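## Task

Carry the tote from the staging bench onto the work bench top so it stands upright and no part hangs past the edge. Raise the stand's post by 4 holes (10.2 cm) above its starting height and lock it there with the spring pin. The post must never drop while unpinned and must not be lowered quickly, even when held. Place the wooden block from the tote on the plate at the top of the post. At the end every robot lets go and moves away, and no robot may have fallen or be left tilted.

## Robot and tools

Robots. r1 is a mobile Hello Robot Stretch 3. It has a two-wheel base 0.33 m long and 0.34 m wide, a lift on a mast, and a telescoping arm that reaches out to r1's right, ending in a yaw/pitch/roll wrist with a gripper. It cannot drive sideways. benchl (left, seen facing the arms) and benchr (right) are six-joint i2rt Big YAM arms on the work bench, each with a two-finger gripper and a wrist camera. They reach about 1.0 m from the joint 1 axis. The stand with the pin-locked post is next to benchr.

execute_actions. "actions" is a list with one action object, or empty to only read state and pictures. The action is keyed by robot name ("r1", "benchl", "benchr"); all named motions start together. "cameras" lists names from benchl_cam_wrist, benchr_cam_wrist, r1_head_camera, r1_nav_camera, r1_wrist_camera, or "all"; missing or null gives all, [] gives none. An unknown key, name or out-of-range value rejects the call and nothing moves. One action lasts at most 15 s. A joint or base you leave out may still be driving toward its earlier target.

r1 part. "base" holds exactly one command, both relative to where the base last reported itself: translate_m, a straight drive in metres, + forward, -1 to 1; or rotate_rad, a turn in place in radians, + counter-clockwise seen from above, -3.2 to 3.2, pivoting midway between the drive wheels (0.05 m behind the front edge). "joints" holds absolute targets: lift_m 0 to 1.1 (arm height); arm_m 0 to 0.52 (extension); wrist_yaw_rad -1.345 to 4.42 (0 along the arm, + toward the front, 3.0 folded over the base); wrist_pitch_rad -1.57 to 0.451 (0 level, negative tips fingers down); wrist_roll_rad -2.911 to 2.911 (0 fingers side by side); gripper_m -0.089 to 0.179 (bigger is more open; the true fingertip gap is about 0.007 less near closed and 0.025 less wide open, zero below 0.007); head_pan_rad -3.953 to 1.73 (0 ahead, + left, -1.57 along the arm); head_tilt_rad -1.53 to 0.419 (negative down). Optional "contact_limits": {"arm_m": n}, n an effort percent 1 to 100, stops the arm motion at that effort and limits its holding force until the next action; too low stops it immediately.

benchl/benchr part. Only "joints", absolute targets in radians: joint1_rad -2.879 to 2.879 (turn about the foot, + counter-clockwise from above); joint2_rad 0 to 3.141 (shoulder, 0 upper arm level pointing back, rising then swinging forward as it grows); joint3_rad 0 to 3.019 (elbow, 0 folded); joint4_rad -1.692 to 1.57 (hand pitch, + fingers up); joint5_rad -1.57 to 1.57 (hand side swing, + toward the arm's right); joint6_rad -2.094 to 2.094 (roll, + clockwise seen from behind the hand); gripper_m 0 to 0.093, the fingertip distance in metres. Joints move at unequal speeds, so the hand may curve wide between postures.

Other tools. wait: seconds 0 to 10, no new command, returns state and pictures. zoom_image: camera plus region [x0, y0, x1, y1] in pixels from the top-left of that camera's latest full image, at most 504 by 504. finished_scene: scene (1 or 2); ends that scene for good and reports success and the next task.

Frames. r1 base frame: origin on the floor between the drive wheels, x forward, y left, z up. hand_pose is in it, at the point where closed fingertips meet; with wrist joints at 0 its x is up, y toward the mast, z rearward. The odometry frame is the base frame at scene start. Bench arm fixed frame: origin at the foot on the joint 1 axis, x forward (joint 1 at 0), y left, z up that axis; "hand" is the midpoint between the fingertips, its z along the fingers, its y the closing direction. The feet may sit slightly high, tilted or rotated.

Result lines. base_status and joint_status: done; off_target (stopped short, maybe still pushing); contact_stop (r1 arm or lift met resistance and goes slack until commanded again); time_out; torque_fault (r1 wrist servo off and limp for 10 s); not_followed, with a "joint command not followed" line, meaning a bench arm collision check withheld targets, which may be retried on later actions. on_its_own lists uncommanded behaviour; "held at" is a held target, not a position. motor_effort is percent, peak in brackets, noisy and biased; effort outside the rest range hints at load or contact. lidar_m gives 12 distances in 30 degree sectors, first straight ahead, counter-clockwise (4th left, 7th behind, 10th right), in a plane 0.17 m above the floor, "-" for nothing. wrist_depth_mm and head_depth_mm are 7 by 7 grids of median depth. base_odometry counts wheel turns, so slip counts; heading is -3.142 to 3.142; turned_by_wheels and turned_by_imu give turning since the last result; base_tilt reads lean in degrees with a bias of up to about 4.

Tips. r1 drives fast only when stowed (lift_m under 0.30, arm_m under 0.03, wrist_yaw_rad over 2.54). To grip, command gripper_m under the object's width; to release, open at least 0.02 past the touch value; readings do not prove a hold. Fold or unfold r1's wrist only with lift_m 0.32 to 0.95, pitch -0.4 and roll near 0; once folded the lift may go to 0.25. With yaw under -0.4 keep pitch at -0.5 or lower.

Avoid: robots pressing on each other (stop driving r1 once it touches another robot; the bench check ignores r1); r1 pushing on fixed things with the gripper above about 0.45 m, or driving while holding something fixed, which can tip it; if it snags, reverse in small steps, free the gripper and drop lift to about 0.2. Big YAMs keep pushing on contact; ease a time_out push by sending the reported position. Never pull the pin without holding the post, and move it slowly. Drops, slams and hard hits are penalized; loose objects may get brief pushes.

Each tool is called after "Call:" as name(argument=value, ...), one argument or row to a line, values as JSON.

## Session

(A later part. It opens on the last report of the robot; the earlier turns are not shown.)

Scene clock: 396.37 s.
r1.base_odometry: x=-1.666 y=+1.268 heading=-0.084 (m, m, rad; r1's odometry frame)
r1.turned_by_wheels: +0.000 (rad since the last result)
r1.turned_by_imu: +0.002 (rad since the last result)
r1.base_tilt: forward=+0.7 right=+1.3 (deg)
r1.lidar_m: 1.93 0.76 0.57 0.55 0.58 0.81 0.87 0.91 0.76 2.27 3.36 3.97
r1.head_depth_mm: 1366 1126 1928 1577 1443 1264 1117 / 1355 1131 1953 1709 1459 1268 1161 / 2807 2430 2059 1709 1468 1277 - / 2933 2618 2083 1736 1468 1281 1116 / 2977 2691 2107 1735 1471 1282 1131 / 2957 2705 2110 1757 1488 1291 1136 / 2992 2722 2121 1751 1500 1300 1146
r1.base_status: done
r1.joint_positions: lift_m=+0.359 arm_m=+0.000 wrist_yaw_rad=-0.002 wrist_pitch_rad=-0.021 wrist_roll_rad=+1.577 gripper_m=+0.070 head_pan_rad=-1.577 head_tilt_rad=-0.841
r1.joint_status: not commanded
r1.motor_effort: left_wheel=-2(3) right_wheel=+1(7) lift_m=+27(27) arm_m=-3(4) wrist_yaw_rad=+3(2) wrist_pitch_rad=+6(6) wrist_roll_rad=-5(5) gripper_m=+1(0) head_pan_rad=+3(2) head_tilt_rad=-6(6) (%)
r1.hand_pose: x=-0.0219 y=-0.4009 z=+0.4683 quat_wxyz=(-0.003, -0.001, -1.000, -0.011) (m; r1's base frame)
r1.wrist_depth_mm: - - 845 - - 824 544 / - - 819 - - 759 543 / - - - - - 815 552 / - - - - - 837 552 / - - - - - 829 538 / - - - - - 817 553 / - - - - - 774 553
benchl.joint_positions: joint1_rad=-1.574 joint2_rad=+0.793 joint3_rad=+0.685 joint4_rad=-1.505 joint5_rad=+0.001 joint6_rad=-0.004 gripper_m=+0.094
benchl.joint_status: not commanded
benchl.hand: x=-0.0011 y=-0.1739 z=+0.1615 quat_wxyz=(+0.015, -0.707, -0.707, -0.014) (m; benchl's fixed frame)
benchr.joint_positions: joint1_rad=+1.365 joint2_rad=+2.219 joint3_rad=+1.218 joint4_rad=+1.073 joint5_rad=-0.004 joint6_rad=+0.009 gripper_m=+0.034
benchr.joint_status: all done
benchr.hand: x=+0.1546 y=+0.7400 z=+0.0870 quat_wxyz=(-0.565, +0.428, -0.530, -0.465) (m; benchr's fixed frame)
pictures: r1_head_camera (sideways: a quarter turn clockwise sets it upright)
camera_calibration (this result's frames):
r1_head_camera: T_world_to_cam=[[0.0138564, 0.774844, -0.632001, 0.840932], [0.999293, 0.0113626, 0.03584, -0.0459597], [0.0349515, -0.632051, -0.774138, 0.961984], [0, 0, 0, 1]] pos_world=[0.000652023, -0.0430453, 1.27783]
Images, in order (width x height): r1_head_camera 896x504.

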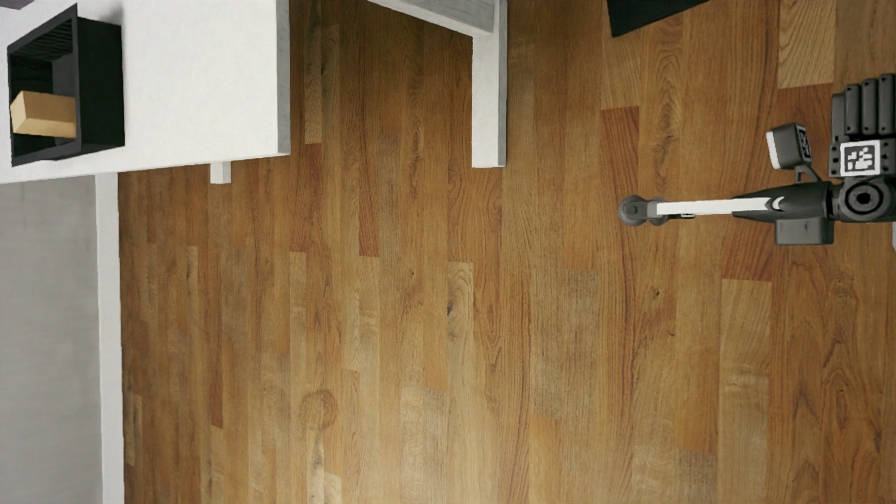

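Call:
execute_actions(
  actions=[
    {"benchr":{"joints":{"joint2_rad":2.2,"gripper_m":0.093}}},
  ],
  cameras=[],
)

Call:
execute_actions(
  actions=[
    {"benchr":{"joints":{"joint2_rad":2.09,"joint3_rad":0.92,"joint4_rad":1.2}}},
  ],
  cameras=["benchr_cam_wrist"],
)

Call:
execute_actions(
  actions=[
    {"benchr":{"joints":{"joint2_rad":1.95,"joint3_rad":0.58,"joint4_rad":1.35}}},
  ],
  cameras=["benchr_cam_wrist","r1_nav_camera"],
)

Scene clock: 398.40 s.
r1.base_odometry: x=-1.666 y=+1.268 heading=-0.084 (m, m, rad; r1's odometry frame)
r1.turned_by_wheels: +0.000 (rad since the last result)
r1.turned_by_imu: +0.000 (rad since the last result)
r1.base_tilt: forward=+0.6 right=+1.2 (deg)
r1.lidar_m: 1.93 0.76 0.57 0.55 0.58 0.81 0.87 0.91 0.76 2.27 3.35 3.97
r1.head_depth_mm: 1373 1125 1916 1580 1456 1268 1125 / 1354 1129 1950 1703 1461 1268 1153 / 2803 2442 2084 1715 1465 1282 - / 2955 2663 2085 1732 1466 1289 1116 / 2954 2639 2090 1733 1469 1286 1136 / 2994 2666 2108 1747 1481 1289 1143 / 2956 2705 2133 1758 1487 1301 1147
r1.base_status: not commanded
r1.joint_positions: lift_m=+0.359 arm_m=+0.000 wrist_yaw_rad=-0.002 wrist_pitch_rad=-0.021 wrist_roll_rad=+1.577 gripper_m=+0.070 head_pan_rad=-1.577 head_tilt_rad=-0.841
r1.joint_status: not commanded
r1.motor_effort: left_wheel=-1(1) right_wheel=+1(1) lift_m=+27(27) arm_m=-3(3) wrist_yaw_rad=+2(2) wrist_pitch_rad=+6(6) wrist_roll_rad=-5(5) gripper_m=+1(1) head_pan_rad=+2(3) head_tilt_rad=-5(5) (%)
r1.hand_pose: x=-0.0219 y=-0.4009 z=+0.4683 quat_wxyz=(-0.003, -0.001, -1.000, -0.011) (m; r1's base frame)
r1.wrist_depth_mm: - - 849 - - 801 545 / - - 840 - - 729 536 / - - - - - 810 540 / - - - - - 834 560 / - - - - - 829 553 / - - - - - 834 565 / - - - - - 800 560
benchl.joint_positions: joint1_rad=-1.574 joint2_rad=+0.793 joint3_rad=+0.685 joint4_rad=-1.505 joint5_rad=+0.001 joint6_rad=-0.004 gripper_m=+0.094
benchl.joint_status: not commanded
benchl.hand: x=-0.0011 y=-0.1739 z=+0.1615 quat_wxyz=(+0.015, -0.707, -0.707, -0.014) (m; benchl's fixed frame)
benchr.joint_positions: joint1_rad=+1.365 joint2_rad=+2.219 joint3_rad=+1.215 joint4_rad=+1.049 joint5_rad=+0.009 joint6_rad=+0.009 gripper_m=+0.093
benchr.joint_status: all done
benchr.hand: x=+0.1567 y=+0.7392 z=+0.0799 quat_wxyz=(-0.561, +0.431, -0.540, -0.456) (m; benchr's fixed frame)
pictures: none
No camera images: the call's "cameras" was empty. Leave "cameras" out to get every camera's image.

Scene clock: 399.50 s.
r1.base_odometry: x=-1.666 y=+1.268 heading=-0.084 (m, m, rad; r1's odometry frame)
r1.turned_by_wheels: +0.000 (rad since the last result)
r1.turned_by_imu: +0.000 (rad since the last result)
r1.base_tilt: forward=+0.7 right=+1.3 (deg)
r1.lidar_m: 1.92 0.77 0.57 0.55 0.58 0.81 0.87 0.91 0.76 2.27 3.36 3.98
r1.head_depth_mm: 1372 1121 1934 1575 1450 1265 1126 / 1354 1135 1948 1709 1453 1265 1158 / 2778 2448 2091 1718 1466 1278 - / 2902 2634 2072 1739 1475 1283 1114 / 2973 2645 2091 1736 1484 1284 1142 / 2993 2686 2117 1748 1481 1292 1145 / 2982 2714 2139 1747 1490 1293 1148
r1.base_status: not commanded
r1.joint_positions: lift_m=+0.359 arm_m=+0.000 wrist_yaw_rad=-0.002 wrist_pitch_rad=-0.021 wrist_roll_rad=+1.577 gripper_m=+0.070 head_pan_rad=-1.577 head_tilt_rad=-0.841
r1.joint_status: not commanded
r1.motor_effort: left_wheel=-2(1) right_wheel=+1(1) lift_m=+27(27) arm_m=-3(3) wrist_yaw_rad=+3(2) wrist_pitch_rad=+6(6) wrist_roll_rad=-5(5) gripper_m=+0(0) head_pan_rad=+3(3) head_tilt_rad=-6(5) (%)
r1.hand_pose: x=-0.0219 y=-0.4009 z=+0.4683 quat_wxyz=(-0.003, -0.001, -1.000, -0.011) (m; r1's base frame)
r1.wrist_depth_mm: - - 868 - - 819 537 / - - 843 - - 754 545 / - - - - - 824 554 / - - - - - 833 557 / - - - - - 822 558 / - - - - - 851 546 / - - - - - 785 546
benchl.joint_positions: joint1_rad=-1.574 joint2_rad=+0.793 joint3_rad=+0.685 joint4_rad=-1.505 joint5_rad=+0.001 joint6_rad=-0.004 gripper_m=+0.094
benchl.joint_status: not commanded
benchl.hand: x=-0.0011 y=-0.1739 z=+0.1615 quat_wxyz=(+0.015, -0.707, -0.707, -0.014) (m; benchl's fixed frame)
benchr.joint_positions: joint1_rad=+1.365 joint2_rad=+2.095 joint3_rad=+0.919 joint4_rad=+1.183 joint5_rad=+0.009 joint6_rad=+0.009 gripper_m=+0.093
benchr.joint_status: all done
benchr.hand: x=+0.1378 y=+0.6485 z=+0.0729 quat_wxyz=(-0.550, +0.439, -0.551, -0.447) (m; benchr's fixed frame)
pictures: benchr_cam_wrist
camera_calibration (this result's frames):
benchr_cam_wrist: T_world_to_cam=[[0.978176, -0.207509, -0.0105397, 0.00159628], [-0.127248, -0.558188, -0.819899, 0.449197], [0.164253, 0.803347, -0.572412, -0.379457], [0, 0, 0, 1]] pos_world=[0.117925, 0.555904, 0.151107]
Images, in order (width x height): benchr_cam_wrist 504x504.

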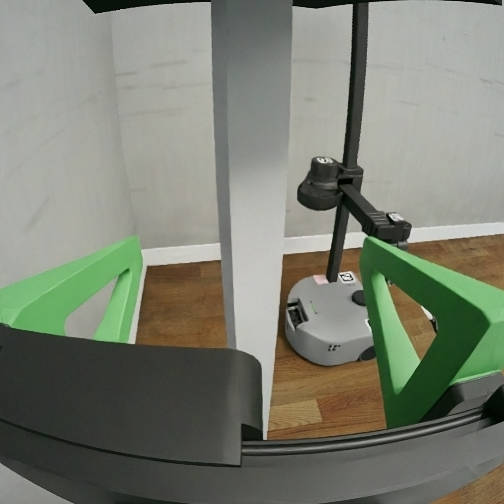

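Scene clock: 400.53 s.
r1.base_odometry: x=-1.666 y=+1.268 heading=-0.084 (m, m, rad; r1's odometry frame)
r1.turned_by_wheels: +0.000 (rad since the last result)
r1.turned_by_imu: +0.000 (rad since the last result)
r1.base_tilt: forward=+0.7 right=+1.3 (deg)
r1.lidar_m: 1.93 0.76 0.57 0.55 0.58 0.81 0.87 0.91 0.76 2.28 3.38 3.98
r1.head_depth_mm: 1373 1120 1938 1575 1447 1265 1119 / 1352 1131 1946 1717 1457 1266 1149 / 2761 2429 2068 1720 1466 1275 - / 2914 2606 2089 1731 1466 1282 1125 / 2980 2673 2083 1735 1479 1284 1137 / 2965 2698 2122 1758 1484 1292 1144 / 2996 2697 2144 1756 1495 1297 1145
r1.base_status: not commanded
r1.joint_positions: lift_m=+0.359 arm_m=+0.000 wrist_yaw_rad=-0.002 wrist_pitch_rad=-0.021 wrist_roll_rad=+1.577 gripper_m=+0.070 head_pan_rad=-1.577 head_tilt_rad=-0.841
r1.joint_status: not commanded
r1.motor_effort: left_wheel=+0(1) right_wheel=+1(1) lift_m=+27(27) arm_m=-4(3) wrist_yaw_rad=+2(3) wrist_pitch_rad=+6(6) wrist_roll_rad=-5(5) gripper_m=+0(1) head_pan_rad=+2(3) head_tilt_rad=-5(6) (%)
r1.hand_pose: x=-0.0219 y=-0.4009 z=+0.4683 quat_wxyz=(-0.003, -0.001, -1.000, -0.011) (m; r1's base frame)
r1.wrist_depth_mm: - - 854 - - 798 546 / - - 854 - - 753 553 / - - - - - 837 550 / - - - - - 817 557 / - - - - - 821 569 / - - - - - 827 555 / - - - - - 765 553
benchl.joint_positions: joint1_rad=-1.574 joint2_rad=+0.793 joint3_rad=+0.685 joint4_rad=-1.505 joint5_rad=+0.001 joint6_rad=-0.004 gripper_m=+0.094
benchl.joint_status: not commanded
benchl.hand: x=-0.0011 y=-0.1739 z=+0.1615 quat_wxyz=(+0.015, -0.707, -0.707, -0.014) (m; benchl's fixed frame)
benchr.joint_positions: joint1_rad=+1.365 joint2_rad=+1.950 joint3_rad=+0.580 joint4_rad=+1.335 joint5_rad=+0.009 joint6_rad=+0.009 gripper_m=+0.093
benchr.joint_status: all done
benchr.hand: x=+0.1140 y=+0.5350 z=+0.0736 quat_wxyz=(-0.539, +0.449, -0.563, -0.438) (m; benchr's fixed frame)
pictures: benchr_cam_wrist, r1_nav_camera (sideways: a quarter turn counterclockwise sets it upright)
camera_calibration (this result's frames):
benchr_cam_wrist: T_world_to_cam=[[0.978085, -0.207943, -0.010412, 0.00151321], [-0.13425, -0.591658, -0.794933, 0.400254], [0.159141, 0.77891, -0.606608, -0.26774], [0, 0, 0, 1]] pos_world=[0.0948624, 0.445673, 0.155777]
r1_nav_camera: T_world_to_cam=[[-0.0403452, -0.767598, 0.639661, -0.791678], [-0.999184, 0.0298784, -0.0271671, 0.0938526], [0.0017414, -0.640235, -0.768177, 0.954881], [0, 0, 0, 1]] pos_world=[0.0601728, 0.000853528, 1.24247]
Images, in order (width x height): benchr_cam_wrist 504x504, r1_nav_camera 672x504.

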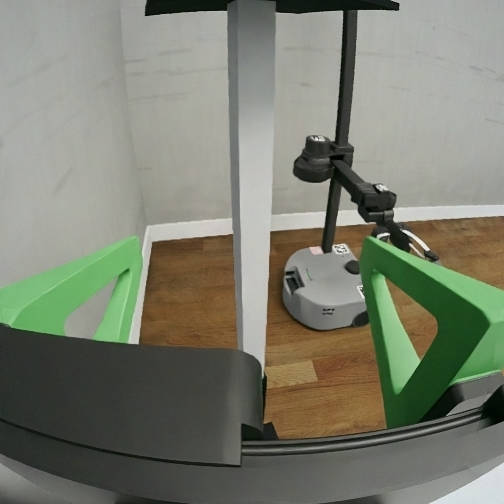

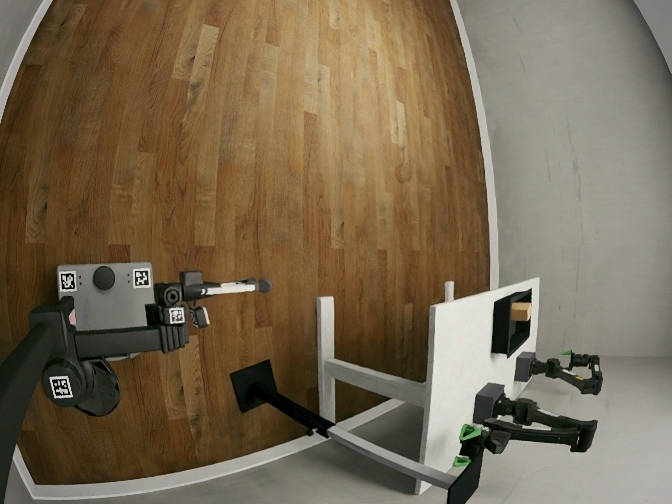

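Call:
execute_actions(
  actions=[
    {"benchr":{"joints":{"joint2_rad":1.3,"joint3_rad":0.6,"joint4_rad":0.3}}},
  ],
  cameras=[],
)

Call:
execute_actions(
  actions=[
    {"benchr":{"joints":{"joint1_rad":-0.7,"joint2_rad":1.3,"joint3_rad":1.3,"joint4_rad":-1.5}}},
  ],
  cameras=["benchr_cam_wrist"],
)

Scene clock: 403.37 s.
r1.base_odometry: x=-1.666 y=+1.268 heading=-0.084 (m, m, rad; r1's odometry frame)
r1.turned_by_wheels: +0.000 (rad since the last result)
r1.turned_by_imu: +0.000 (rad since the last result)
r1.base_tilt: forward=+0.7 right=+1.3 (deg)
r1.lidar_m: 1.92 0.76 0.57 0.55 0.58 0.81 0.87 0.90 0.76 2.27 3.38 3.98
r1.head_depth_mm: 1365 1123 1927 1578 1454 1263 1124 / 1346 1131 1954 1697 1459 1264 1157 / 2796 2452 2082 1723 1473 1279 - / 2934 2634 2102 1714 1465 1285 1117 / 2943 2654 2105 1732 1482 1288 1139 / 2918 2699 2120 1740 1488 1290 1147 / 2989 2712 2113 1762 1491 1305 1143
r1.base_status: not commanded
r1.joint_positions: lift_m=+0.359 arm_m=+0.000 wrist_yaw_rad=-0.002 wrist_pitch_rad=-0.021 wrist_roll_rad=+1.577 gripper_m=+0.070 head_pan_rad=-1.577 head_tilt_rad=-0.841
r1.joint_status: not commanded
r1.motor_effort: left_wheel=-1(2) right_wheel=+1(1) lift_m=+27(26) arm_m=-4(3) wrist_yaw_rad=+2(3) wrist_pitch_rad=+6(6) wrist_roll_rad=-5(5) gripper_m=+1(0) head_pan_rad=+2(3) head_tilt_rad=-5(5) (%)
r1.hand_pose: x=-0.0219 y=-0.4009 z=+0.4683 quat_wxyz=(-0.003, -0.001, -1.000, -0.011) (m; r1's base frame)
r1.wrist_depth_mm: - - 849 - - 792 538 / - - 820 - - 747 544 / - - - - - 808 542 / - - - - - 824 539 / - - - - - 838 542 / - - - - - 867 549 / - - - - - 755 551
benchl.joint_positions: joint1_rad=-1.574 joint2_rad=+0.793 joint3_rad=+0.685 joint4_rad=-1.505 joint5_rad=+0.001 joint6_rad=-0.004 gripper_m=+0.094
benchl.joint_status: not commanded
benchl.hand: x=-0.0011 y=-0.1739 z=+0.1615 quat_wxyz=(+0.015, -0.707, -0.707, -0.014) (m; benchl's fixed frame)
benchr.joint_positions: joint1_rad=+1.365 joint2_rad=+1.306 joint3_rad=+0.580 joint4_rad=+0.309 joint5_rad=+0.009 joint6_rad=+0.009 gripper_m=+0.093
benchr.joint_status: all done
benchr.hand: x=+0.1041 y=+0.4877 z=+0.1605 quat_wxyz=(-0.424, +0.523, -0.654, -0.343) (m; benchr's fixed frame)
pictures: none
No camera images: the call's "cameras" was empty. Leave "cameras" out to get every camera's image.

Scene clock: 405.43 s.
r1.base_odometry: x=-1.666 y=+1.268 heading=-0.084 (m, m, rad; r1's odometry frame)
r1.turned_by_wheels: +0.000 (rad since the last result)
r1.turned_by_imu: +0.000 (rad since the last result)
r1.base_tilt: forward=+0.7 right=+1.3 (deg)
r1.lidar_m: 1.93 0.77 0.57 0.55 0.58 0.81 0.87 0.91 0.76 2.27 3.37 3.97
r1.head_depth_mm: 1368 1120 1935 1576 1442 1262 1124 / 1356 1133 1946 1708 1452 1270 1150 / 2769 2467 2045 1716 1460 1267 - / 2910 2650 2071 1729 1461 1279 1120 / 2954 2670 2103 1727 1471 1284 1143 / 2963 2685 2117 1742 1484 1288 1152 / 2993 2731 2124 1746 1490 1292 1146
r1.base_status: not commanded
r1.joint_positions: lift_m=+0.359 arm_m=+0.000 wrist_yaw_rad=-0.002 wrist_pitch_rad=-0.021 wrist_roll_rad=+1.577 gripper_m=+0.070 head_pan_rad=-1.577 head_tilt_rad=-0.841
r1.joint_status: not commanded
r1.motor_effort: left_wheel=-2(1) right_wheel=+1(1) lift_m=+27(27) arm_m=-3(4) wrist_yaw_rad=+3(3) wrist_pitch_rad=+6(6) wrist_roll_rad=-5(5) gripper_m=+1(0) head_pan_rad=+3(3) head_tilt_rad=-5(5) (%)
r1.hand_pose: x=-0.0219 y=-0.4009 z=+0.4683 quat_wxyz=(-0.003, -0.001, -1.000, -0.011) (m; r1's base frame)
r1.wrist_depth_mm: - - 832 - - 795 545 / - - 836 - - 760 553 / - - - - - 792 540 / - - - - - 810 563 / - - - - - 814 549 / - - - - - 844 555 / - - - - - 784 553
benchl.joint_positions: joint1_rad=-1.574 joint2_rad=+0.793 joint3_rad=+0.685 joint4_rad=-1.505 joint5_rad=+0.001 joint6_rad=-0.004 gripper_m=+0.094
benchl.joint_status: not commanded
benchl.hand: x=-0.0011 y=-0.1739 z=+0.1615 quat_wxyz=(+0.015, -0.707, -0.707, -0.014) (m; benchl's fixed frame)
benchr.joint_positions: joint1_rad=-0.699 joint2_rad=+1.306 joint3_rad=+1.247 joint4_rad=-1.490 joint5_rad=+0.013 joint6_rad=+0.009 gripper_m=+0.093
benchr.joint_status: all done
benchr.hand: x=+0.2855 y=-0.2433 z=+0.2455 quat_wxyz=(-0.008, -0.347, -0.938, +0.010) (m; benchr's fixed frame)
pictures: benchr_cam_wrist
camera_calibration (this result's frames):
benchr_cam_wrist: T_world_to_cam=[[-0.65145, -0.758667, 0.00605738, 0.000896799], [-0.626724, 0.542619, 0.559269, 0.183546], [-0.427586, 0.360539, -0.828964, 0.535775], [0, 0, 0, 1]] pos_world=[0.344707, -0.292083, 0.341482]
Images, in order (width x height): benchr_cam_wrist 504x504.

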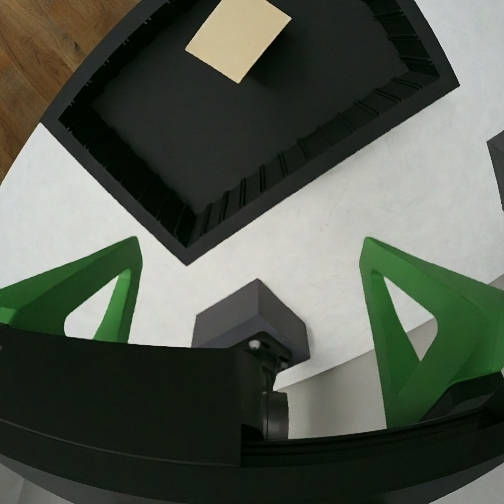

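Call:
execute_actions(
  actions=[
    {"benchr":{"joints":{"joint1_rad":-0.683,"joint2_rad":1.613,"joint3_rad":1.30,"joint4_rad":-1.204,"joint6_rad":0.6}}},
  ],
  cameras=["benchr_cam_wrist"],
)

Scene clock: 408.80 s.
r1.base_odometry: x=-1.666 y=+1.268 heading=-0.084 (m, m, rad; r1's odometry frame)
r1.turned_by_wheels: +0.000 (rad since the last result)
r1.turned_by_imu: +0.000 (rad since the last result)
r1.base_tilt: forward=+0.8 right=+1.2 (deg)
r1.lidar_m: 1.93 0.77 0.57 0.55 0.58 0.81 0.87 0.91 0.75 2.27 3.35 3.97
r1.head_depth_mm: 1372 1121 1926 1576 1448 1264 1119 / 1348 1134 1947 1694 1453 1275 1151 / 2775 2450 2076 1718 1458 1276 - / 2949 2594 2106 1723 1470 1280 1117 / 2978 2643 2100 1743 1470 1286 1141 / 2994 2669 2134 1744 1483 1288 1143 / 2938 2695 2134 1756 1487 1292 1143
r1.base_status: not commanded
r1.joint_positions: lift_m=+0.359 arm_m=+0.000 wrist_yaw_rad=-0.002 wrist_pitch_rad=-0.021 wrist_roll_rad=+1.577 gripper_m=+0.070 head_pan_rad=-1.577 head_tilt_rad=-0.841
r1.joint_status: not commanded
r1.motor_effort: left_wheel=-2(1) right_wheel=+1(1) lift_m=+27(27) arm_m=-3(3) wrist_yaw_rad=+2(2) wrist_pitch_rad=+6(6) wrist_roll_rad=-5(5) gripper_m=+1(1) head_pan_rad=+3(2) head_tilt_rad=-5(5) (%)
r1.hand_pose: x=-0.0219 y=-0.4009 z=+0.4683 quat_wxyz=(-0.003, -0.001, -1.000, -0.011) (m; r1's base frame)
r1.wrist_depth_mm: - - 821 - - 817 542 / - - 834 - - 753 546 / - - - - - 831 553 / - - - - - 828 554 / - - - - - 813 556 / - - - - - 812 560 / - - - - - 784 554
benchl.joint_positions: joint1_rad=-1.574 joint2_rad=+0.793 joint3_rad=+0.685 joint4_rad=-1.505 joint5_rad=+0.001 joint6_rad=-0.004 gripper_m=+0.094
benchl.joint_status: not commanded
benchl.hand: x=-0.0011 y=-0.1739 z=+0.1615 quat_wxyz=(+0.015, -0.707, -0.707, -0.014) (m; benchl's fixed frame)
benchr.joint_positions: joint1_rad=-0.694 joint2_rad=+1.636 joint3_rad=+1.255 joint4_rad=-1.215 joint5_rad=+0.013 joint6_rad=+0.588 gripper_m=+0.093
benchr.joint_status: all done
benchr.hand: x=+0.3540 y=-0.2982 z=+0.1164 quat_wxyz=(+0.013, -0.598, -0.801, +0.006) (m; benchr's fixed frame)
pictures: benchr_cam_wrist
camera_calibration (this result's frames):
benchr_cam_wrist: T_world_to_cam=[[-0.958902, -0.283177, 0.0178355, 0.253985], [-0.218956, 0.778482, 0.588238, 0.251115], [-0.18046, 0.560157, -0.808491, 0.447413], [0, 0, 0, 1]] pos_world=[0.37927, -0.374187, 0.209484]
Images, in order (width x height): benchr_cam_wrist 504x504.

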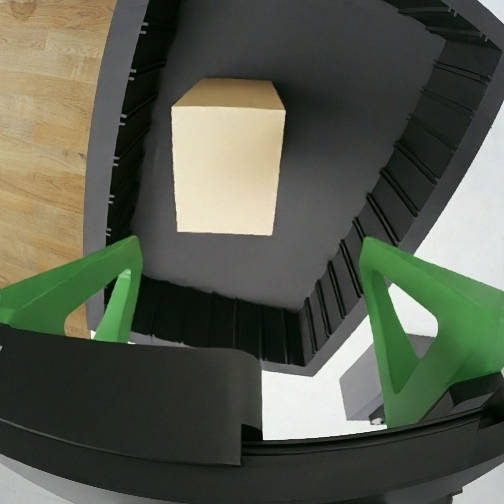

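Call:
execute_actions(
  actions=[
    {"benchr":{"joints":{"joint1_rad":-0.68,"joint2_rad":1.72,"joint3_rad":1.25,"joint4_rad":-1.03}}},
  ],
  cameras=["benchr_cam_wrist"],
)

Scene clock: 411.73 s.
r1.base_odometry: x=-1.666 y=+1.268 heading=-0.084 (m, m, rad; r1's odometry frame)
r1.turned_by_wheels: +0.000 (rad since the last result)
r1.turned_by_imu: +0.000 (rad since the last result)
r1.base_tilt: forward=+0.7 right=+1.3 (deg)
r1.lidar_m: 1.93 0.77 0.57 0.55 0.58 0.81 0.87 0.91 0.76 2.27 3.37 3.98
r1.head_depth_mm: 1371 1131 1931 1573 1451 1264 1121 / 1356 1134 1950 1697 1460 1269 1155 / 2774 2440 2073 1697 1453 1270 - / 2960 2620 2101 1730 1472 1278 1119 / 2956 2686 2092 1737 1474 1281 1140 / 2947 2669 2118 1738 1481 1291 1143 / 2965 2714 2135 1762 1494 1295 1148
r1.base_status: not commanded
r1.joint_positions: lift_m=+0.359 arm_m=+0.000 wrist_yaw_rad=-0.002 wrist_pitch_rad=-0.021 wrist_roll_rad=+1.577 gripper_m=+0.070 head_pan_rad=-1.577 head_tilt_rad=-0.841
r1.joint_status: not commanded
r1.motor_effort: left_wheel=-2(1) right_wheel=+1(1) lift_m=+27(27) arm_m=-3(4) wrist_yaw_rad=+3(2) wrist_pitch_rad=+6(6) wrist_roll_rad=-5(5) gripper_m=+1(0) head_pan_rad=+2(3) head_tilt_rad=-5(6) (%)
r1.hand_pose: x=-0.0219 y=-0.4009 z=+0.4683 quat_wxyz=(-0.003, -0.001, -1.000, -0.011) (m; r1's base frame)
r1.wrist_depth_mm: - - 838 - - 807 542 / - - 829 - - 750 538 / - - - - - 824 540 / - - - - - 824 556 / - - - - - 812 549 / - - - - - 828 543 / - - - - - 788 556
benchl.joint_positions: joint1_rad=-1.574 joint2_rad=+0.793 joint3_rad=+0.685 joint4_rad=-1.505 joint5_rad=+0.001 joint6_rad=-0.004 gripper_m=+0.094
benchl.joint_status: not commanded
benchl.hand: x=-0.0011 y=-0.1739 z=+0.1615 quat_wxyz=(+0.015, -0.707, -0.707, -0.014) (m; benchl's fixed frame)
benchr.joint_positions: joint1_rad=-0.692 joint2_rad=+1.719 joint3_rad=+1.253 joint4_rad=-1.042 joint5_rad=+0.013 joint6_rad=+0.589 gripper_m=+0.093
benchr.joint_status: all done
benchr.hand: x=+0.3845 y=-0.3220 z=+0.0782 quat_wxyz=(-0.031, -0.597, -0.801, +0.008) (m; benchr's fixed frame)
pictures: benchr_cam_wrist
camera_calibration (this result's frames):
benchr_cam_wrist: T_world_to_cam=[[-0.958034, -0.285, -0.030765, 0.280006], [-0.257701, 0.809285, 0.527871, 0.328361], [-0.125546, 0.513647, -0.848767, 0.402494], [0, 0, 0, 1]] pos_world=[0.403406, -0.392675, 0.176905]
Images, in order (width x height): benchr_cam_wrist 504x504.

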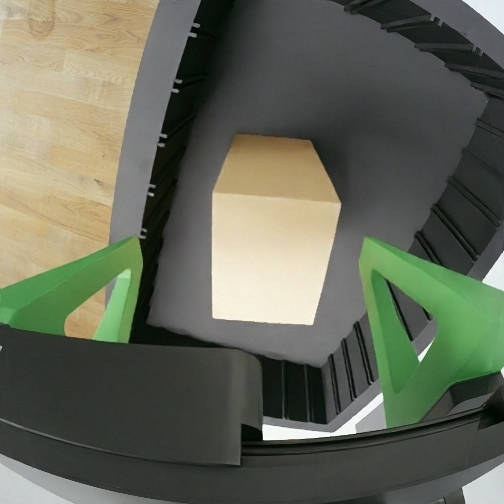

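Call:
execute_actions(
  actions=[
    {"benchr":{"joints":{"joint1_rad":-0.655,"joint2_rad":1.70,"joint3_rad":1.19,"joint4_rad":-1.09}}},
  ],
  cameras=["benchr_cam_wrist"],
)

Scene clock: 413.73 s.
r1.base_odometry: x=-1.666 y=+1.268 heading=-0.084 (m, m, rad; r1's odometry frame)
r1.turned_by_wheels: +0.000 (rad since the last result)
r1.turned_by_imu: +0.000 (rad since the last result)
r1.base_tilt: forward=+0.7 right=+1.2 (deg)
r1.lidar_m: 1.93 0.76 0.57 0.55 0.58 0.81 0.87 0.91 0.76 2.28 3.37 3.97
r1.head_depth_mm: 1364 1124 1949 1582 1446 1274 1119 / 1354 1130 1952 1698 1458 1268 1157 / 2777 2448 2059 1722 1461 1279 - / 2957 2653 2082 1721 1467 1282 1117 / 2955 2662 2105 1734 1475 1285 1142 / 2957 2689 2124 1748 1481 1298 1141 / 2960 2721 2142 1751 1503 1300 1146
r1.base_status: not commanded
r1.joint_positions: lift_m=+0.359 arm_m=+0.000 wrist_yaw_rad=-0.002 wrist_pitch_rad=-0.021 wrist_roll_rad=+1.577 gripper_m=+0.070 head_pan_rad=-1.577 head_tilt_rad=-0.841
r1.joint_status: not commanded
r1.motor_effort: left_wheel=-1(1) right_wheel=+1(1) lift_m=+27(27) arm_m=-3(4) wrist_yaw_rad=+2(2) wrist_pitch_rad=+6(6) wrist_roll_rad=-5(5) gripper_m=+1(0) head_pan_rad=+3(3) head_tilt_rad=-6(6) (%)
r1.hand_pose: x=-0.0219 y=-0.4009 z=+0.4683 quat_wxyz=(-0.003, -0.001, -1.000, -0.011) (m; r1's base frame)
r1.wrist_depth_mm: - - 865 - - 793 550 / - - 813 - - 738 537 / - - - - - 800 549 / - - - - - 811 558 / - - - - - 841 554 / - - - - - 828 548 / - - - - - 784 547
benchl.joint_positions: joint1_rad=-1.574 joint2_rad=+0.793 joint3_rad=+0.685 joint4_rad=-1.505 joint5_rad=+0.001 joint6_rad=-0.004 gripper_m=+0.094
benchl.joint_status: not commanded
benchl.hand: x=-0.0011 y=-0.1739 z=+0.1615 quat_wxyz=(+0.015, -0.707, -0.707, -0.014) (m; benchl's fixed frame)
benchr.joint_positions: joint1_rad=-0.660 joint2_rad=+1.718 joint3_rad=+1.188 joint4_rad=-1.083 joint5_rad=+0.013 joint6_rad=+0.589 gripper_m=+0.093
benchr.joint_status: all done
benchr.hand: x=+0.3649 y=-0.2863 z=+0.0562 quat_wxyz=(+0.021, -0.584, -0.811, +0.006) (m; benchr's fixed frame)
pictures: benchr_cam_wrist
camera_calibration (this result's frames):
benchr_cam_wrist: T_world_to_cam=[[-0.948421, -0.315808, 0.0276058, 0.255143], [-0.237015, 0.764226, 0.599819, 0.281462], [-0.210525, 0.562338, -0.799659, 0.405213], [0, 0, 0, 1]] pos_world=[0.394001, -0.362391, 0.148163]
Images, in order (width x height): benchr_cam_wrist 504x504.

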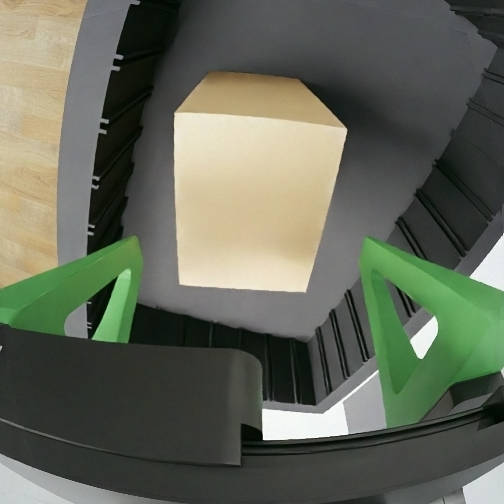

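Call:
execute_actions(
  actions=[
    {"benchr":{"joints":{"joint2_rad":1.82,"joint3_rad":1.17,"joint4_rad":-0.89}}},
  ],
  cameras=["benchr_cam_wrist"],
)

Scene clock: 415.17 s.
r1.base_odometry: x=-1.666 y=+1.268 heading=-0.084 (m, m, rad; r1's odometry frame)
r1.turned_by_wheels: +0.000 (rad since the last result)
r1.turned_by_imu: +0.000 (rad since the last result)
r1.base_tilt: forward=+0.6 right=+1.2 (deg)
r1.lidar_m: 1.93 0.77 0.57 0.55 0.58 0.81 0.87 0.91 0.76 2.27 3.36 3.97
r1.head_depth_mm: 1370 1125 1921 1574 1445 1266 1125 / 1343 1132 1943 1716 1454 1270 1156 / 2765 2425 2062 1715 1467 1281 - / 2931 2655 2088 1724 1471 1281 1117 / 2958 2635 2098 1745 1481 1285 1139 / 2979 2674 2121 1733 1485 1292 1145 / 2991 2684 2143 1759 1490 1292 1143
r1.base_status: not commanded
r1.joint_positions: lift_m=+0.359 arm_m=+0.000 wrist_yaw_rad=-0.002 wrist_pitch_rad=-0.021 wrist_roll_rad=+1.577 gripper_m=+0.070 head_pan_rad=-1.577 head_tilt_rad=-0.841
r1.joint_status: not commanded
r1.motor_effort: left_wheel=-1(2) right_wheel=+1(1) lift_m=+27(27) arm_m=-4(3) wrist_yaw_rad=+2(2) wrist_pitch_rad=+6(6) wrist_roll_rad=-5(5) gripper_m=+0(1) head_pan_rad=+3(3) head_tilt_rad=-6(6) (%)
r1.hand_pose: x=-0.0219 y=-0.4009 z=+0.4683 quat_wxyz=(-0.003, -0.001, -1.000, -0.011) (m; r1's base frame)
r1.wrist_depth_mm: - - 858 - - 792 545 / - - 816 - - 745 543 / - - - - - 795 552 / - - - - - 837 557 / - - - - - 823 563 / - - - - - 844 556 / - - - - - 781 568
benchl.joint_positions: joint1_rad=-1.574 joint2_rad=+0.793 joint3_rad=+0.685 joint4_rad=-1.505 joint5_rad=+0.001 joint6_rad=-0.004 gripper_m=+0.094
benchl.joint_status: not commanded
benchl.hand: x=-0.0011 y=-0.1739 z=+0.1615 quat_wxyz=(+0.015, -0.707, -0.707, -0.014) (m; benchl's fixed frame)
benchr.joint_positions: joint1_rad=-0.660 joint2_rad=+1.821 joint3_rad=+1.170 joint4_rad=-0.904 joint5_rad=+0.013 joint6_rad=+0.589 gripper_m=+0.093
benchr.joint_status: all done
benchr.hand: x=+0.3850 y=-0.3019 z=+0.0033 quat_wxyz=(-0.008, -0.585, -0.811, +0.007) (m; benchr's fixed frame)
pictures: benchr_cam_wrist
camera_calibration (this result's frames):
benchr_cam_wrist: T_world_to_cam=[[-0.949066, -0.31504, -0.00488101, 0.271323], [-0.263488, 0.785081, 0.560554, 0.346492], [-0.172765, 0.533289, -0.828103, 0.352661], [0, 0, 0, 1]] pos_world=[0.409727, -0.374617, 0.0991364]
Images, in order (width x height): benchr_cam_wrist 504x504.

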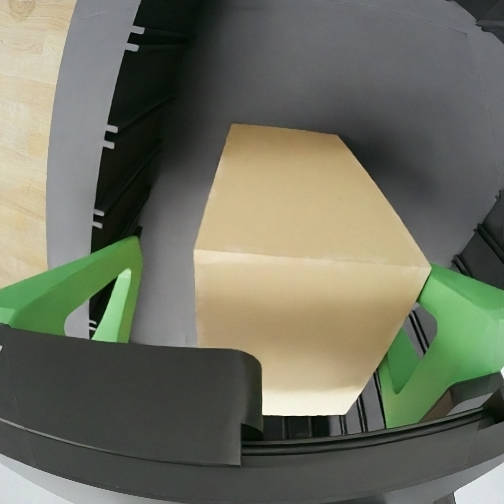

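Call:
execute_actions(
  actions=[
    {"benchr":{"joints":{"gripper_m":0.04}}},
  ],
  cameras=["benchr_cam_wrist"],
)

Call:
execute_actions(
  actions=[
    {"benchr":{"joints":{"joint2_rad":1.6,"joint3_rad":1.35,"joint4_rad":-1.25}}},
  ],
  cameras=["benchr_cam_wrist"],
)

Scene clock: 416.27 s.
r1.base_odometry: x=-1.666 y=+1.268 heading=-0.084 (m, m, rad; r1's odometry frame)
r1.turned_by_wheels: +0.000 (rad since the last result)
r1.turned_by_imu: +0.000 (rad since the last result)
r1.base_tilt: forward=+0.6 right=+1.2 (deg)
r1.lidar_m: 1.93 0.76 0.57 0.55 0.58 0.81 0.87 0.91 0.76 2.27 3.36 3.97
r1.head_depth_mm: 1369 1121 1917 1571 1439 1263 1124 / 1336 1131 1942 1697 1448 1275 1160 / 2771 2442 2075 1709 1459 1275 - / 2929 2651 2072 1716 1475 1277 1119 / 2992 2679 2082 1736 1477 1289 1135 / 2963 2693 2130 1739 1483 1290 1141 / 2963 2707 2129 1754 1495 1296 1151
r1.base_status: not commanded
r1.joint_positions: lift_m=+0.359 arm_m=+0.000 wrist_yaw_rad=-0.002 wrist_pitch_rad=-0.021 wrist_roll_rad=+1.577 gripper_m=+0.070 head_pan_rad=-1.577 head_tilt_rad=-0.841
r1.joint_status: not commanded
r1.motor_effort: left_wheel=-2(1) right_wheel=+1(1) lift_m=+27(27) arm_m=-3(3) wrist_yaw_rad=+2(3) wrist_pitch_rad=+6(6) wrist_roll_rad=-5(5) gripper_m=+1(1) head_pan_rad=+2(3) head_tilt_rad=-5(6) (%)
r1.hand_pose: x=-0.0219 y=-0.4009 z=+0.4683 quat_wxyz=(-0.003, -0.001, -1.000, -0.011) (m; r1's base frame)
r1.wrist_depth_mm: - - 836 - - 794 538 / - - 840 - - 765 542 / - - - - - 830 549 / - - - - - 833 545 / - - - - - 817 557 / - - - - - 830 554 / - - - - - 786 564
benchl.joint_positions: joint1_rad=-1.574 joint2_rad=+0.793 joint3_rad=+0.685 joint4_rad=-1.505 joint5_rad=+0.001 joint6_rad=-0.004 gripper_m=+0.094
benchl.joint_status: not commanded
benchl.hand: x=-0.0011 y=-0.1739 z=+0.1615 quat_wxyz=(+0.015, -0.707, -0.707, -0.014) (m; benchl's fixed frame)
benchr.joint_positions: joint1_rad=-0.660 joint2_rad=+1.821 joint3_rad=+1.170 joint4_rad=-0.902 joint5_rad=+0.014 joint6_rad=+0.591 gripper_m=+0.060
benchr.joint_status: gripper_m off_target (ended at +0.060, target +0.040)
benchr.hand: x=+0.3852 y=-0.3024 z=+0.0033 quat_wxyz=(-0.009, -0.585, -0.811, +0.007) (m; benchr's fixed frame)
pictures: benchr_cam_wrist
camera_calibration (this result's frames):
benchr_cam_wrist: T_world_to_cam=[[-0.949551, -0.313578, -0.00471127, 0.271994], [-0.262607, 0.786814, 0.558535, 0.34712], [-0.171437, 0.531595, -0.829467, 0.351951], [0, 0, 0, 1]] pos_world=[0.409766, -0.374923, 0.0993345]
Images, in order (width x height): benchr_cam_wrist 504x504.

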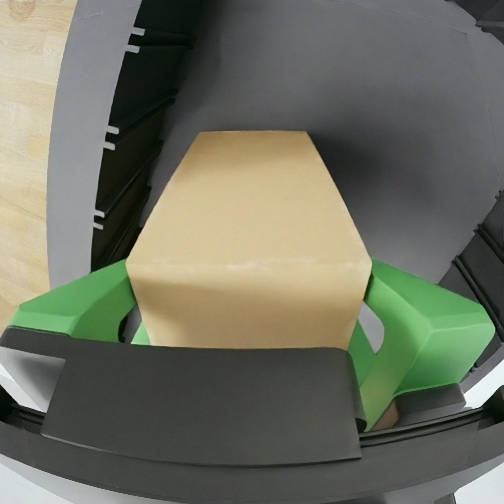

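Scene clock: 417.50 s.
r1.base_odometry: x=-1.666 y=+1.268 heading=-0.084 (m, m, rad; r1's odometry frame)
r1.turned_by_wheels: +0.000 (rad since the last result)
r1.turned_by_imu: +0.000 (rad since the last result)
r1.base_tilt: forward=+0.6 right=+1.3 (deg)
r1.lidar_m: 1.92 0.76 0.57 0.55 0.58 0.81 0.87 0.91 0.76 2.27 3.36 3.98
r1.head_depth_mm: 1362 1120 1936 1573 1453 1262 1121 / 1511 1133 1955 1712 1452 1268 1160 / 2772 2468 2090 1719 1466 1274 - / 2932 2650 2103 1725 1472 1282 1120 / 2950 2669 2104 1733 1474 1287 1147 / 2989 2674 2089 1754 1486 1288 1146 / 3003 2682 2121 1755 1486 1300 1145
r1.base_status: not commanded
r1.joint_positions: lift_m=+0.359 arm_m=+0.000 wrist_yaw_rad=-0.002 wrist_pitch_rad=-0.021 wrist_roll_rad=+1.577 gripper_m=+0.070 head_pan_rad=-1.577 head_tilt_rad=-0.841
r1.joint_status: not commanded
r1.motor_effort: left_wheel=-1(1) right_wheel=+2(1) lift_m=+27(27) arm_m=-4(4) wrist_yaw_rad=+2(2) wrist_pitch_rad=+6(6) wrist_roll_rad=-5(5) gripper_m=+1(1) head_pan_rad=+2(3) head_tilt_rad=-5(6) (%)
r1.hand_pose: x=-0.0219 y=-0.4009 z=+0.4683 quat_wxyz=(-0.003, -0.001, -1.000, -0.011) (m; r1's base frame)
r1.wrist_depth_mm: - - 853 - - 799 536 / - - 825 - - 746 545 / - - - - - 821 535 / - - - - - 830 544 / - - - - - 812 542 / - - - - - 837 559 / - - - - - 769 548
benchl.joint_positions: joint1_rad=-1.574 joint2_rad=+0.793 joint3_rad=+0.685 joint4_rad=-1.505 joint5_rad=+0.001 joint6_rad=-0.004 gripper_m=+0.094
benchl.joint_status: not commanded
benchl.hand: x=-0.0011 y=-0.1739 z=+0.1615 quat_wxyz=(+0.015, -0.707, -0.707, -0.014) (m; benchl's fixed frame)
benchr.joint_positions: joint1_rad=-0.660 joint2_rad=+1.598 joint3_rad=+1.312 joint4_rad=-1.240 joint5_rad=+0.014 joint6_rad=+0.591 gripper_m=+0.060
benchr.joint_status: all done
benchr.hand: x=+0.3755 y=-0.2949 z=+0.1540 quat_wxyz=(-0.022, -0.585, -0.811, +0.008) (m; benchr's fixed frame)
pictures: benchr_cam_wrist
camera_calibration (this result's frames):
benchr_cam_wrist: T_world_to_cam=[[-0.949294, -0.313777, -0.0196148, 0.268025], [-0.274198, 0.795801, 0.539922, 0.264375], [-0.153806, 0.517923, -0.841486, 0.462542], [0, 0, 0, 1]] pos_world=[0.398067, -0.365851, 0.251738]
Images, in order (width x height): benchr_cam_wrist 504x504.

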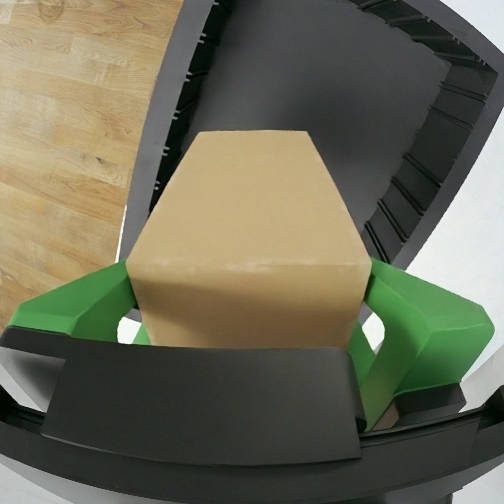

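Call:
execute_actions(
  actions=[
    {"benchr":{"joints":{"joint2_rad":1.5,"joint3_rad":1.95,"joint4_rad":-1.69}}},
  ],
  cameras=[],
)

Call:
execute_actions(
  actions=[
    {"benchr":{"joints":{"joint1_rad":1.365,"joint6_rad":0.0,"joint3_rad":2.3}}},
  ],
  cameras=[],
)

Call:
execute_actions(
  actions=[
    {"benchr":{"joints":{"joint2_rad":1.9,"joint3_rad":2.55}}},
  ],
  cameras=["benchr_cam_wrist"],
)

Scene clock: 421.53 s.
r1.base_odometry: x=-1.666 y=+1.268 heading=-0.084 (m, m, rad; r1's odometry frame)
r1.turned_by_wheels: +0.000 (rad since the last result)
r1.turned_by_imu: +0.000 (rad since the last result)
r1.base_tilt: forward=+0.7 right=+1.3 (deg)
r1.lidar_m: 1.93 0.77 0.57 0.55 0.58 0.81 0.87 0.91 0.76 2.27 3.38 3.97
r1.head_depth_mm: 1365 1123 1919 1585 1452 1271 1117 / 1516 1128 1948 1703 1452 1271 1153 / 2781 2454 2073 1723 1466 1272 - / 2949 2672 2082 1737 1471 1276 1118 / 2958 2702 2113 1743 1480 1282 1137 / 2981 2672 2110 1751 1478 1290 1141 / 2955 2714 2134 1754 1490 1293 1147
r1.base_status: not commanded
r1.joint_positions: lift_m=+0.359 arm_m=+0.000 wrist_yaw_rad=-0.002 wrist_pitch_rad=-0.021 wrist_roll_rad=+1.577 gripper_m=+0.070 head_pan_rad=-1.577 head_tilt_rad=-0.841
r1.joint_status: not commanded
r1.motor_effort: left_wheel=-1(1) right_wheel=+1(1) lift_m=+27(27) arm_m=-3(4) wrist_yaw_rad=+2(3) wrist_pitch_rad=+6(6) wrist_roll_rad=-5(5) gripper_m=+1(0) head_pan_rad=+2(3) head_tilt_rad=-5(6) (%)
r1.hand_pose: x=-0.0219 y=-0.4009 z=+0.4683 quat_wxyz=(-0.003, -0.001, -1.000, -0.011) (m; r1's base frame)
r1.wrist_depth_mm: - - 857 - - 820 542 / - - 841 - - 757 544 / - - - - - 832 554 / - - - - - 803 541 / - - - - - 813 547 / - - - - - 838 556 / - - - - - 786 565
benchl.joint_positions: joint1_rad=-1.574 joint2_rad=+0.793 joint3_rad=+0.685 joint4_rad=-1.505 joint5_rad=+0.001 joint6_rad=-0.004 gripper_m=+0.094
benchl.joint_status: not commanded
benchl.hand: x=-0.0011 y=-0.1739 z=+0.1615 quat_wxyz=(+0.015, -0.707, -0.707, -0.014) (m; benchl's fixed frame)
benchr.joint_positions: joint1_rad=-0.660 joint2_rad=+1.502 joint3_rad=+1.894 joint4_rad=-1.683 joint5_rad=+0.014 joint6_rad=+0.591 gripper_m=+0.060
benchr.joint_status: all done
benchr.hand: x=+0.3811 y=-0.2992 z=+0.4225 quat_wxyz=(-0.139, -0.580, -0.802, +0.012) (m; benchr's fixed frame)
pictures: none
No camera images: the call's "cameras" was empty. Leave "cameras" out to get every camera's image.

Scene clock: 423.53 s.
r1.base_odometry: x=-1.666 y=+1.268 heading=-0.084 (m, m, rad; r1's odometry frame)
r1.turned_by_wheels: +0.000 (rad since the last result)
r1.turned_by_imu: +0.000 (rad since the last result)
r1.base_tilt: forward=+0.5 right=+1.4 (deg)
r1.lidar_m: 1.93 0.76 0.57 0.55 0.58 0.81 0.87 0.91 0.76 2.27 3.34 3.98
r1.head_depth_mm: 1365 1120 1923 1580 1454 1270 1124 / 1504 1133 1941 1710 1455 1269 1152 / 2756 2464 2067 1717 1463 1266 - / 2927 2622 2089 1727 1471 1287 1120 / 2939 2666 2079 1735 1484 1284 1145 / 2972 2669 2113 1735 1484 1297 1141 / 3004 2703 2132 1762 1493 1293 1149
r1.base_status: not commanded
r1.joint_positions: lift_m=+0.359 arm_m=+0.000 wrist_yaw_rad=-0.002 wrist_pitch_rad=-0.021 wrist_roll_rad=+1.577 gripper_m=+0.070 head_pan_rad=-1.577 head_tilt_rad=-0.841
r1.joint_status: not commanded
r1.motor_effort: left_wheel=-1(1) right_wheel=+1(1) lift_m=+27(27) arm_m=-4(4) wrist_yaw_rad=+2(3) wrist_pitch_rad=+6(6) wrist_roll_rad=-5(5) gripper_m=+0(1) head_pan_rad=+3(3) head_tilt_rad=-6(5) (%)
r1.hand_pose: x=-0.0219 y=-0.4009 z=+0.4683 quat_wxyz=(-0.003, -0.001, -1.000, -0.011) (m; r1's base frame)
r1.wrist_depth_mm: - - 846 - - 815 537 / - - 831 - - 766 546 / - - - - - 813 550 / - - - - - 812 548 / - - - - - 857 559 / - - - - - 842 564 / - - - - - 782 550
benchl.joint_positions: joint1_rad=-1.574 joint2_rad=+0.793 joint3_rad=+0.685 joint4_rad=-1.505 joint5_rad=+0.001 joint6_rad=-0.004 gripper_m=+0.094
benchl.joint_status: not commanded
benchl.hand: x=-0.0011 y=-0.1739 z=+0.1615 quat_wxyz=(+0.015, -0.707, -0.707, -0.014) (m; benchl's fixed frame)
benchr.joint_positions: joint1_rad=+1.368 joint2_rad=+1.531 joint3_rad=+2.240 joint4_rad=-1.689 joint5_rad=+0.010 joint6_rad=+0.011 gripper_m=+0.060
benchr.joint_status: all done
benchr.hand: x=+0.1031 y=+0.4911 z=+0.5557 quat_wxyz=(-0.228, +0.600, -0.746, -0.181) (m; benchr's fixed frame)
pictures: none
No camera images: the call's "cameras" was empty. Leave "cameras" out to get every camera's image.

Scene clock: 425.10 s.
r1.base_odometry: x=-1.666 y=+1.268 heading=-0.084 (m, m, rad; r1's odometry frame)
r1.turned_by_wheels: +0.000 (rad since the last result)
r1.turned_by_imu: +0.000 (rad since the last result)
r1.base_tilt: forward=+0.6 right=+1.3 (deg)
r1.lidar_m: 1.93 0.76 0.57 0.55 0.58 0.81 0.87 0.90 0.76 2.27 3.35 3.99
r1.head_depth_mm: 1367 1123 1936 1566 1453 1263 1123 / 1515 1132 1950 1703 1452 1267 1154 / 2787 2469 2069 1711 1466 1271 - / 2940 2650 2092 1726 1475 1280 1119 / 2947 2669 2105 1742 1482 1287 1139 / 2951 2704 2103 1750 1486 1289 1144 / 2969 2743 2125 1755 1485 1295 1151
r1.base_status: not commanded
r1.joint_positions: lift_m=+0.359 arm_m=+0.000 wrist_yaw_rad=-0.002 wrist_pitch_rad=-0.021 wrist_roll_rad=+1.577 gripper_m=+0.070 head_pan_rad=-1.577 head_tilt_rad=-0.841
r1.joint_status: not commanded
r1.motor_effort: left_wheel=-1(1) right_wheel=+1(1) lift_m=+27(27) arm_m=-4(4) wrist_yaw_rad=+3(2) wrist_pitch_rad=+6(6) wrist_roll_rad=-5(5) gripper_m=+0(0) head_pan_rad=+3(2) head_tilt_rad=-5(5) (%)
r1.hand_pose: x=-0.0219 y=-0.4009 z=+0.4683 quat_wxyz=(-0.003, -0.001, -1.000, -0.011) (m; r1's base frame)
r1.wrist_depth_mm: - - 858 - - 826 535 / - - 817 - - 767 544 / - - - - - 840 560 / - - - - - 827 541 / - - - - - 833 560 / - - - - - 838 561 / - - - - - 765 551
benchl.joint_positions: joint1_rad=-1.574 joint2_rad=+0.793 joint3_rad=+0.685 joint4_rad=-1.505 joint5_rad=+0.001 joint6_rad=-0.004 gripper_m=+0.094
benchl.joint_status: not commanded
benchl.hand: x=-0.0011 y=-0.1739 z=+0.1615 quat_wxyz=(+0.015, -0.707, -0.707, -0.014) (m; benchl's fixed frame)
benchr.joint_positions: joint1_rad=+1.368 joint2_rad=+1.941 joint3_rad=+2.506 joint4_rad=-1.694 joint5_rad=+0.010 joint6_rad=+0.011 gripper_m=+0.060
benchr.joint_status: all done
benchr.hand: x=+0.1328 y=+0.6361 z=+0.4408 quat_wxyz=(-0.172, +0.612, -0.760, -0.135) (m; benchr's fixed frame)
pictures: benchr_cam_wrist
camera_calibration (this result's frames):
benchr_cam_wrist: T_world_to_cam=[[0.976968, -0.213382, -0.00152216, 0.00764117], [-0.209876, -0.962155, 0.173809, 0.573233], [-0.0385524, -0.169487, -0.984778, 0.669479], [0, 0, 0, 1]] pos_world=[0.138653, 0.666638, 0.559666]
Images, in order (width x height): benchr_cam_wrist 504x504.

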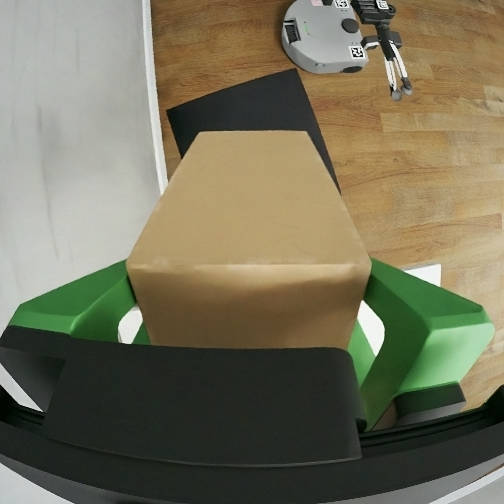

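Call:
execute_actions(
  actions=[
    {"benchr":{"joints":{"joint2_rad":2.12,"joint3_rad":2.57}}},
  ],
  cameras=["benchr_cam_wrist","r1_nav_camera"],
)

Scene clock: 427.53 s.
r1.base_odometry: x=-1.666 y=+1.268 heading=-0.084 (m, m, rad; r1's odometry frame)
r1.turned_by_wheels: +0.000 (rad since the last result)
r1.turned_by_imu: +0.000 (rad since the last result)
r1.base_tilt: forward=+0.6 right=+1.3 (deg)
r1.lidar_m: 1.93 0.76 0.57 0.55 0.58 0.81 0.87 0.91 0.76 2.26 3.36 3.98
r1.head_depth_mm: 1368 1124 1923 1581 1447 1269 1118 / 1509 1128 1939 1703 1455 1275 1154 / 2797 2444 2063 1701 1467 1278 - / 2938 2643 2097 1720 1455 1280 1110 / 2984 2665 2090 1730 1475 1290 1138 / 2967 2690 2130 1738 1483 1290 1142 / 2994 2724 2127 1752 1488 1296 1150
r1.base_status: not commanded
r1.joint_positions: lift_m=+0.359 arm_m=+0.000 wrist_yaw_rad=-0.002 wrist_pitch_rad=-0.021 wrist_roll_rad=+1.577 gripper_m=+0.070 head_pan_rad=-1.577 head_tilt_rad=-0.841
r1.joint_status: not commanded
r1.motor_effort: left_wheel=-2(1) right_wheel=+1(1) lift_m=+27(27) arm_m=-4(4) wrist_yaw_rad=+3(2) wrist_pitch_rad=+6(6) wrist_roll_rad=-5(5) gripper_m=+1(0) head_pan_rad=+3(2) head_tilt_rad=-6(6) (%)
r1.hand_pose: x=-0.0219 y=-0.4009 z=+0.4683 quat_wxyz=(-0.003, -0.001, -1.000, -0.011) (m; r1's base frame)
r1.wrist_depth_mm: - - 837 - - 809 537 / - - 837 - - 747 552 / - - - - - 811 549 / - - - - - 830 545 / - - - - - 849 559 / - - - - - 823 554 / - - - - - 785 552
benchl.joint_positions: joint1_rad=-1.574 joint2_rad=+0.793 joint3_rad=+0.685 joint4_rad=-1.505 joint5_rad=+0.001 joint6_rad=-0.004 gripper_m=+0.094
benchl.joint_status: not commanded
benchl.hand: x=-0.0011 y=-0.1739 z=+0.1615 quat_wxyz=(+0.015, -0.707, -0.707, -0.014) (m; benchl's fixed frame)
benchr.joint_positions: joint1_rad=+1.368 joint2_rad=+2.172 joint3_rad=+2.527 joint4_rad=-1.694 joint5_rad=+0.010 joint6_rad=+0.011 gripper_m=+0.060
benchr.joint_status: all done
benchr.hand: x=+0.1442 y=+0.6916 z=+0.2979 quat_wxyz=(-0.092, +0.623, -0.773, -0.069) (m; benchr's fixed frame)
pictures: benchr_cam_wrist, r1_nav_camera (sideways: a quarter turn counterclockwise sets it upright)
camera_calibration (this result's frames):
benchr_cam_wrist: T_world_to_cam=[[0.976959, -0.213422, 0.00113144, 0.0073754], [-0.198285, -0.905681, 0.374734, 0.553223], [-0.0789519, -0.366324, -0.927132, 0.663332], [0, 0, 0, 1]] pos_world=[0.154862, 0.745613, 0.407676]
r1_nav_camera: T_world_to_cam=[[-0.0403453, -0.767598, 0.639661, -0.791678], [-0.999184, 0.0298785, -0.0271671, 0.0938526], [0.00174133, -0.640235, -0.768177, 0.954881], [0, 0, 0, 1]] pos_world=[0.0601728, 0.000853529, 1.24247]
Images, in order (width x height): benchr_cam_wrist 504x504, r1_nav_camera 672x504.

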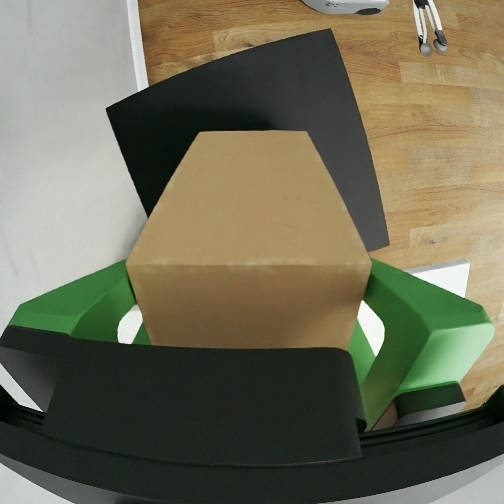

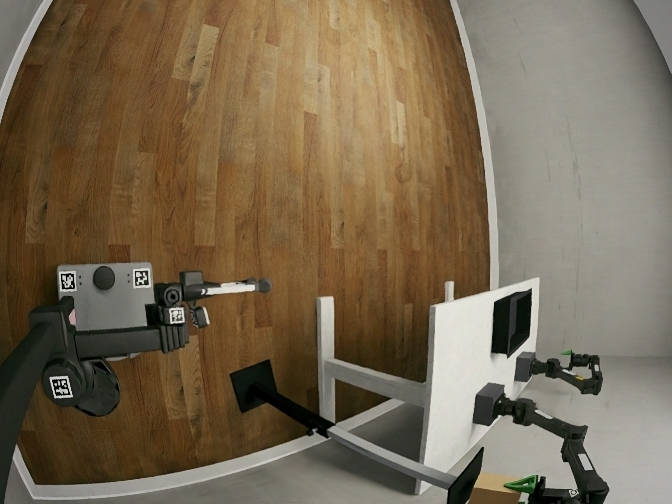

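Call:
execute_actions(
  actions=[
    {"benchr":{"joints":{"joint2_rad":2.17,"joint3_rad":2.63}}},
  ],
  cameras=["benchr_cam_wrist"],
)

Scene clock: 430.13 s.
r1.base_odometry: x=-1.666 y=+1.268 heading=-0.084 (m, m, rad; r1's odometry frame)
r1.turned_by_wheels: +0.000 (rad since the last result)
r1.turned_by_imu: +0.000 (rad since the last result)
r1.base_tilt: forward=+0.5 right=+1.3 (deg)
r1.lidar_m: 1.94 0.76 0.57 0.55 0.58 0.81 0.87 0.91 0.76 2.27 3.36 3.98
r1.head_depth_mm: 1374 1120 1937 1570 1447 1260 1122 / 1509 1135 1967 1707 1450 1265 1159 / 2782 2457 2072 1735 1467 1277 - / 2916 2650 2097 1716 1470 1282 1116 / 2975 2666 2092 1740 1476 1285 1144 / 2949 2691 2130 1758 1489 1295 1150 / 2974 2713 2134 1763 1491 1295 1147
r1.base_status: not commanded
r1.joint_positions: lift_m=+0.359 arm_m=+0.000 wrist_yaw_rad=-0.002 wrist_pitch_rad=-0.021 wrist_roll_rad=+1.577 gripper_m=+0.070 head_pan_rad=-1.577 head_tilt_rad=-0.841
r1.joint_status: not commanded
r1.motor_effort: left_wheel=-1(1) right_wheel=+1(1) lift_m=+27(27) arm_m=-3(4) wrist_yaw_rad=+2(2) wrist_pitch_rad=+6(6) wrist_roll_rad=-5(5) gripper_m=+0(1) head_pan_rad=+2(3) head_tilt_rad=-5(5) (%)
r1.hand_pose: x=-0.0219 y=-0.4009 z=+0.4683 quat_wxyz=(-0.003, -0.001, -1.000, -0.011) (m; r1's base frame)
r1.wrist_depth_mm: - - 848 - - 804 535 / - - 848 - - 761 538 / - - - - - 819 544 / - - - - - 824 542 / - - - - - 829 561 / - - - - - 829 557 / - - - - - 769 548
benchl.joint_positions: joint1_rad=-1.574 joint2_rad=+0.793 joint3_rad=+0.685 joint4_rad=-1.505 joint5_rad=+0.001 joint6_rad=-0.004 gripper_m=+0.094
benchl.joint_status: not commanded
benchl.hand: x=-0.0011 y=-0.1739 z=+0.1615 quat_wxyz=(+0.015, -0.707, -0.707, -0.014) (m; benchl's fixed frame)
benchr.joint_positions: joint1_rad=+1.368 joint2_rad=+2.173 joint3_rad=+2.553 joint4_rad=-1.694 joint5_rad=+0.010 joint6_rad=+0.011 gripper_m=+0.060
benchr.joint_status: all done
benchr.hand: x=+0.1448 y=+0.6943 z=+0.3079 quat_wxyz=(-0.102, +0.622, -0.772, -0.077) (m; benchr's fixed frame)
pictures: benchr_cam_wrist
camera_calibration (this result's frames):
benchr_cam_wrist: T_world_to_cam=[[0.976955, -0.213446, 0.00081759, 0.00751364], [-0.200096, -0.914503, 0.351634, 0.5656], [-0.0743072, -0.343694, -0.936137, 0.660048], [0, 0, 0, 1]] pos_world=[0.15488, 0.745701, 0.419005]
Images, in order (width x height): benchr_cam_wrist 504x504.

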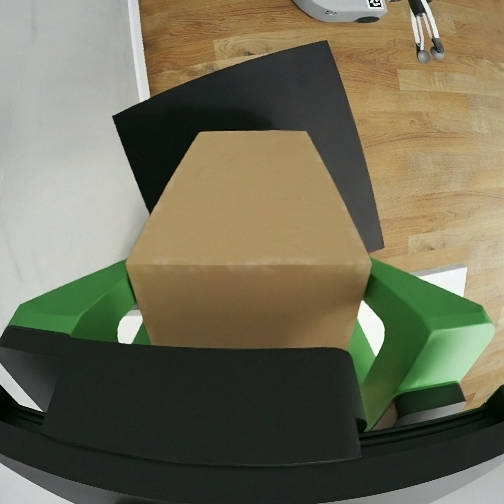

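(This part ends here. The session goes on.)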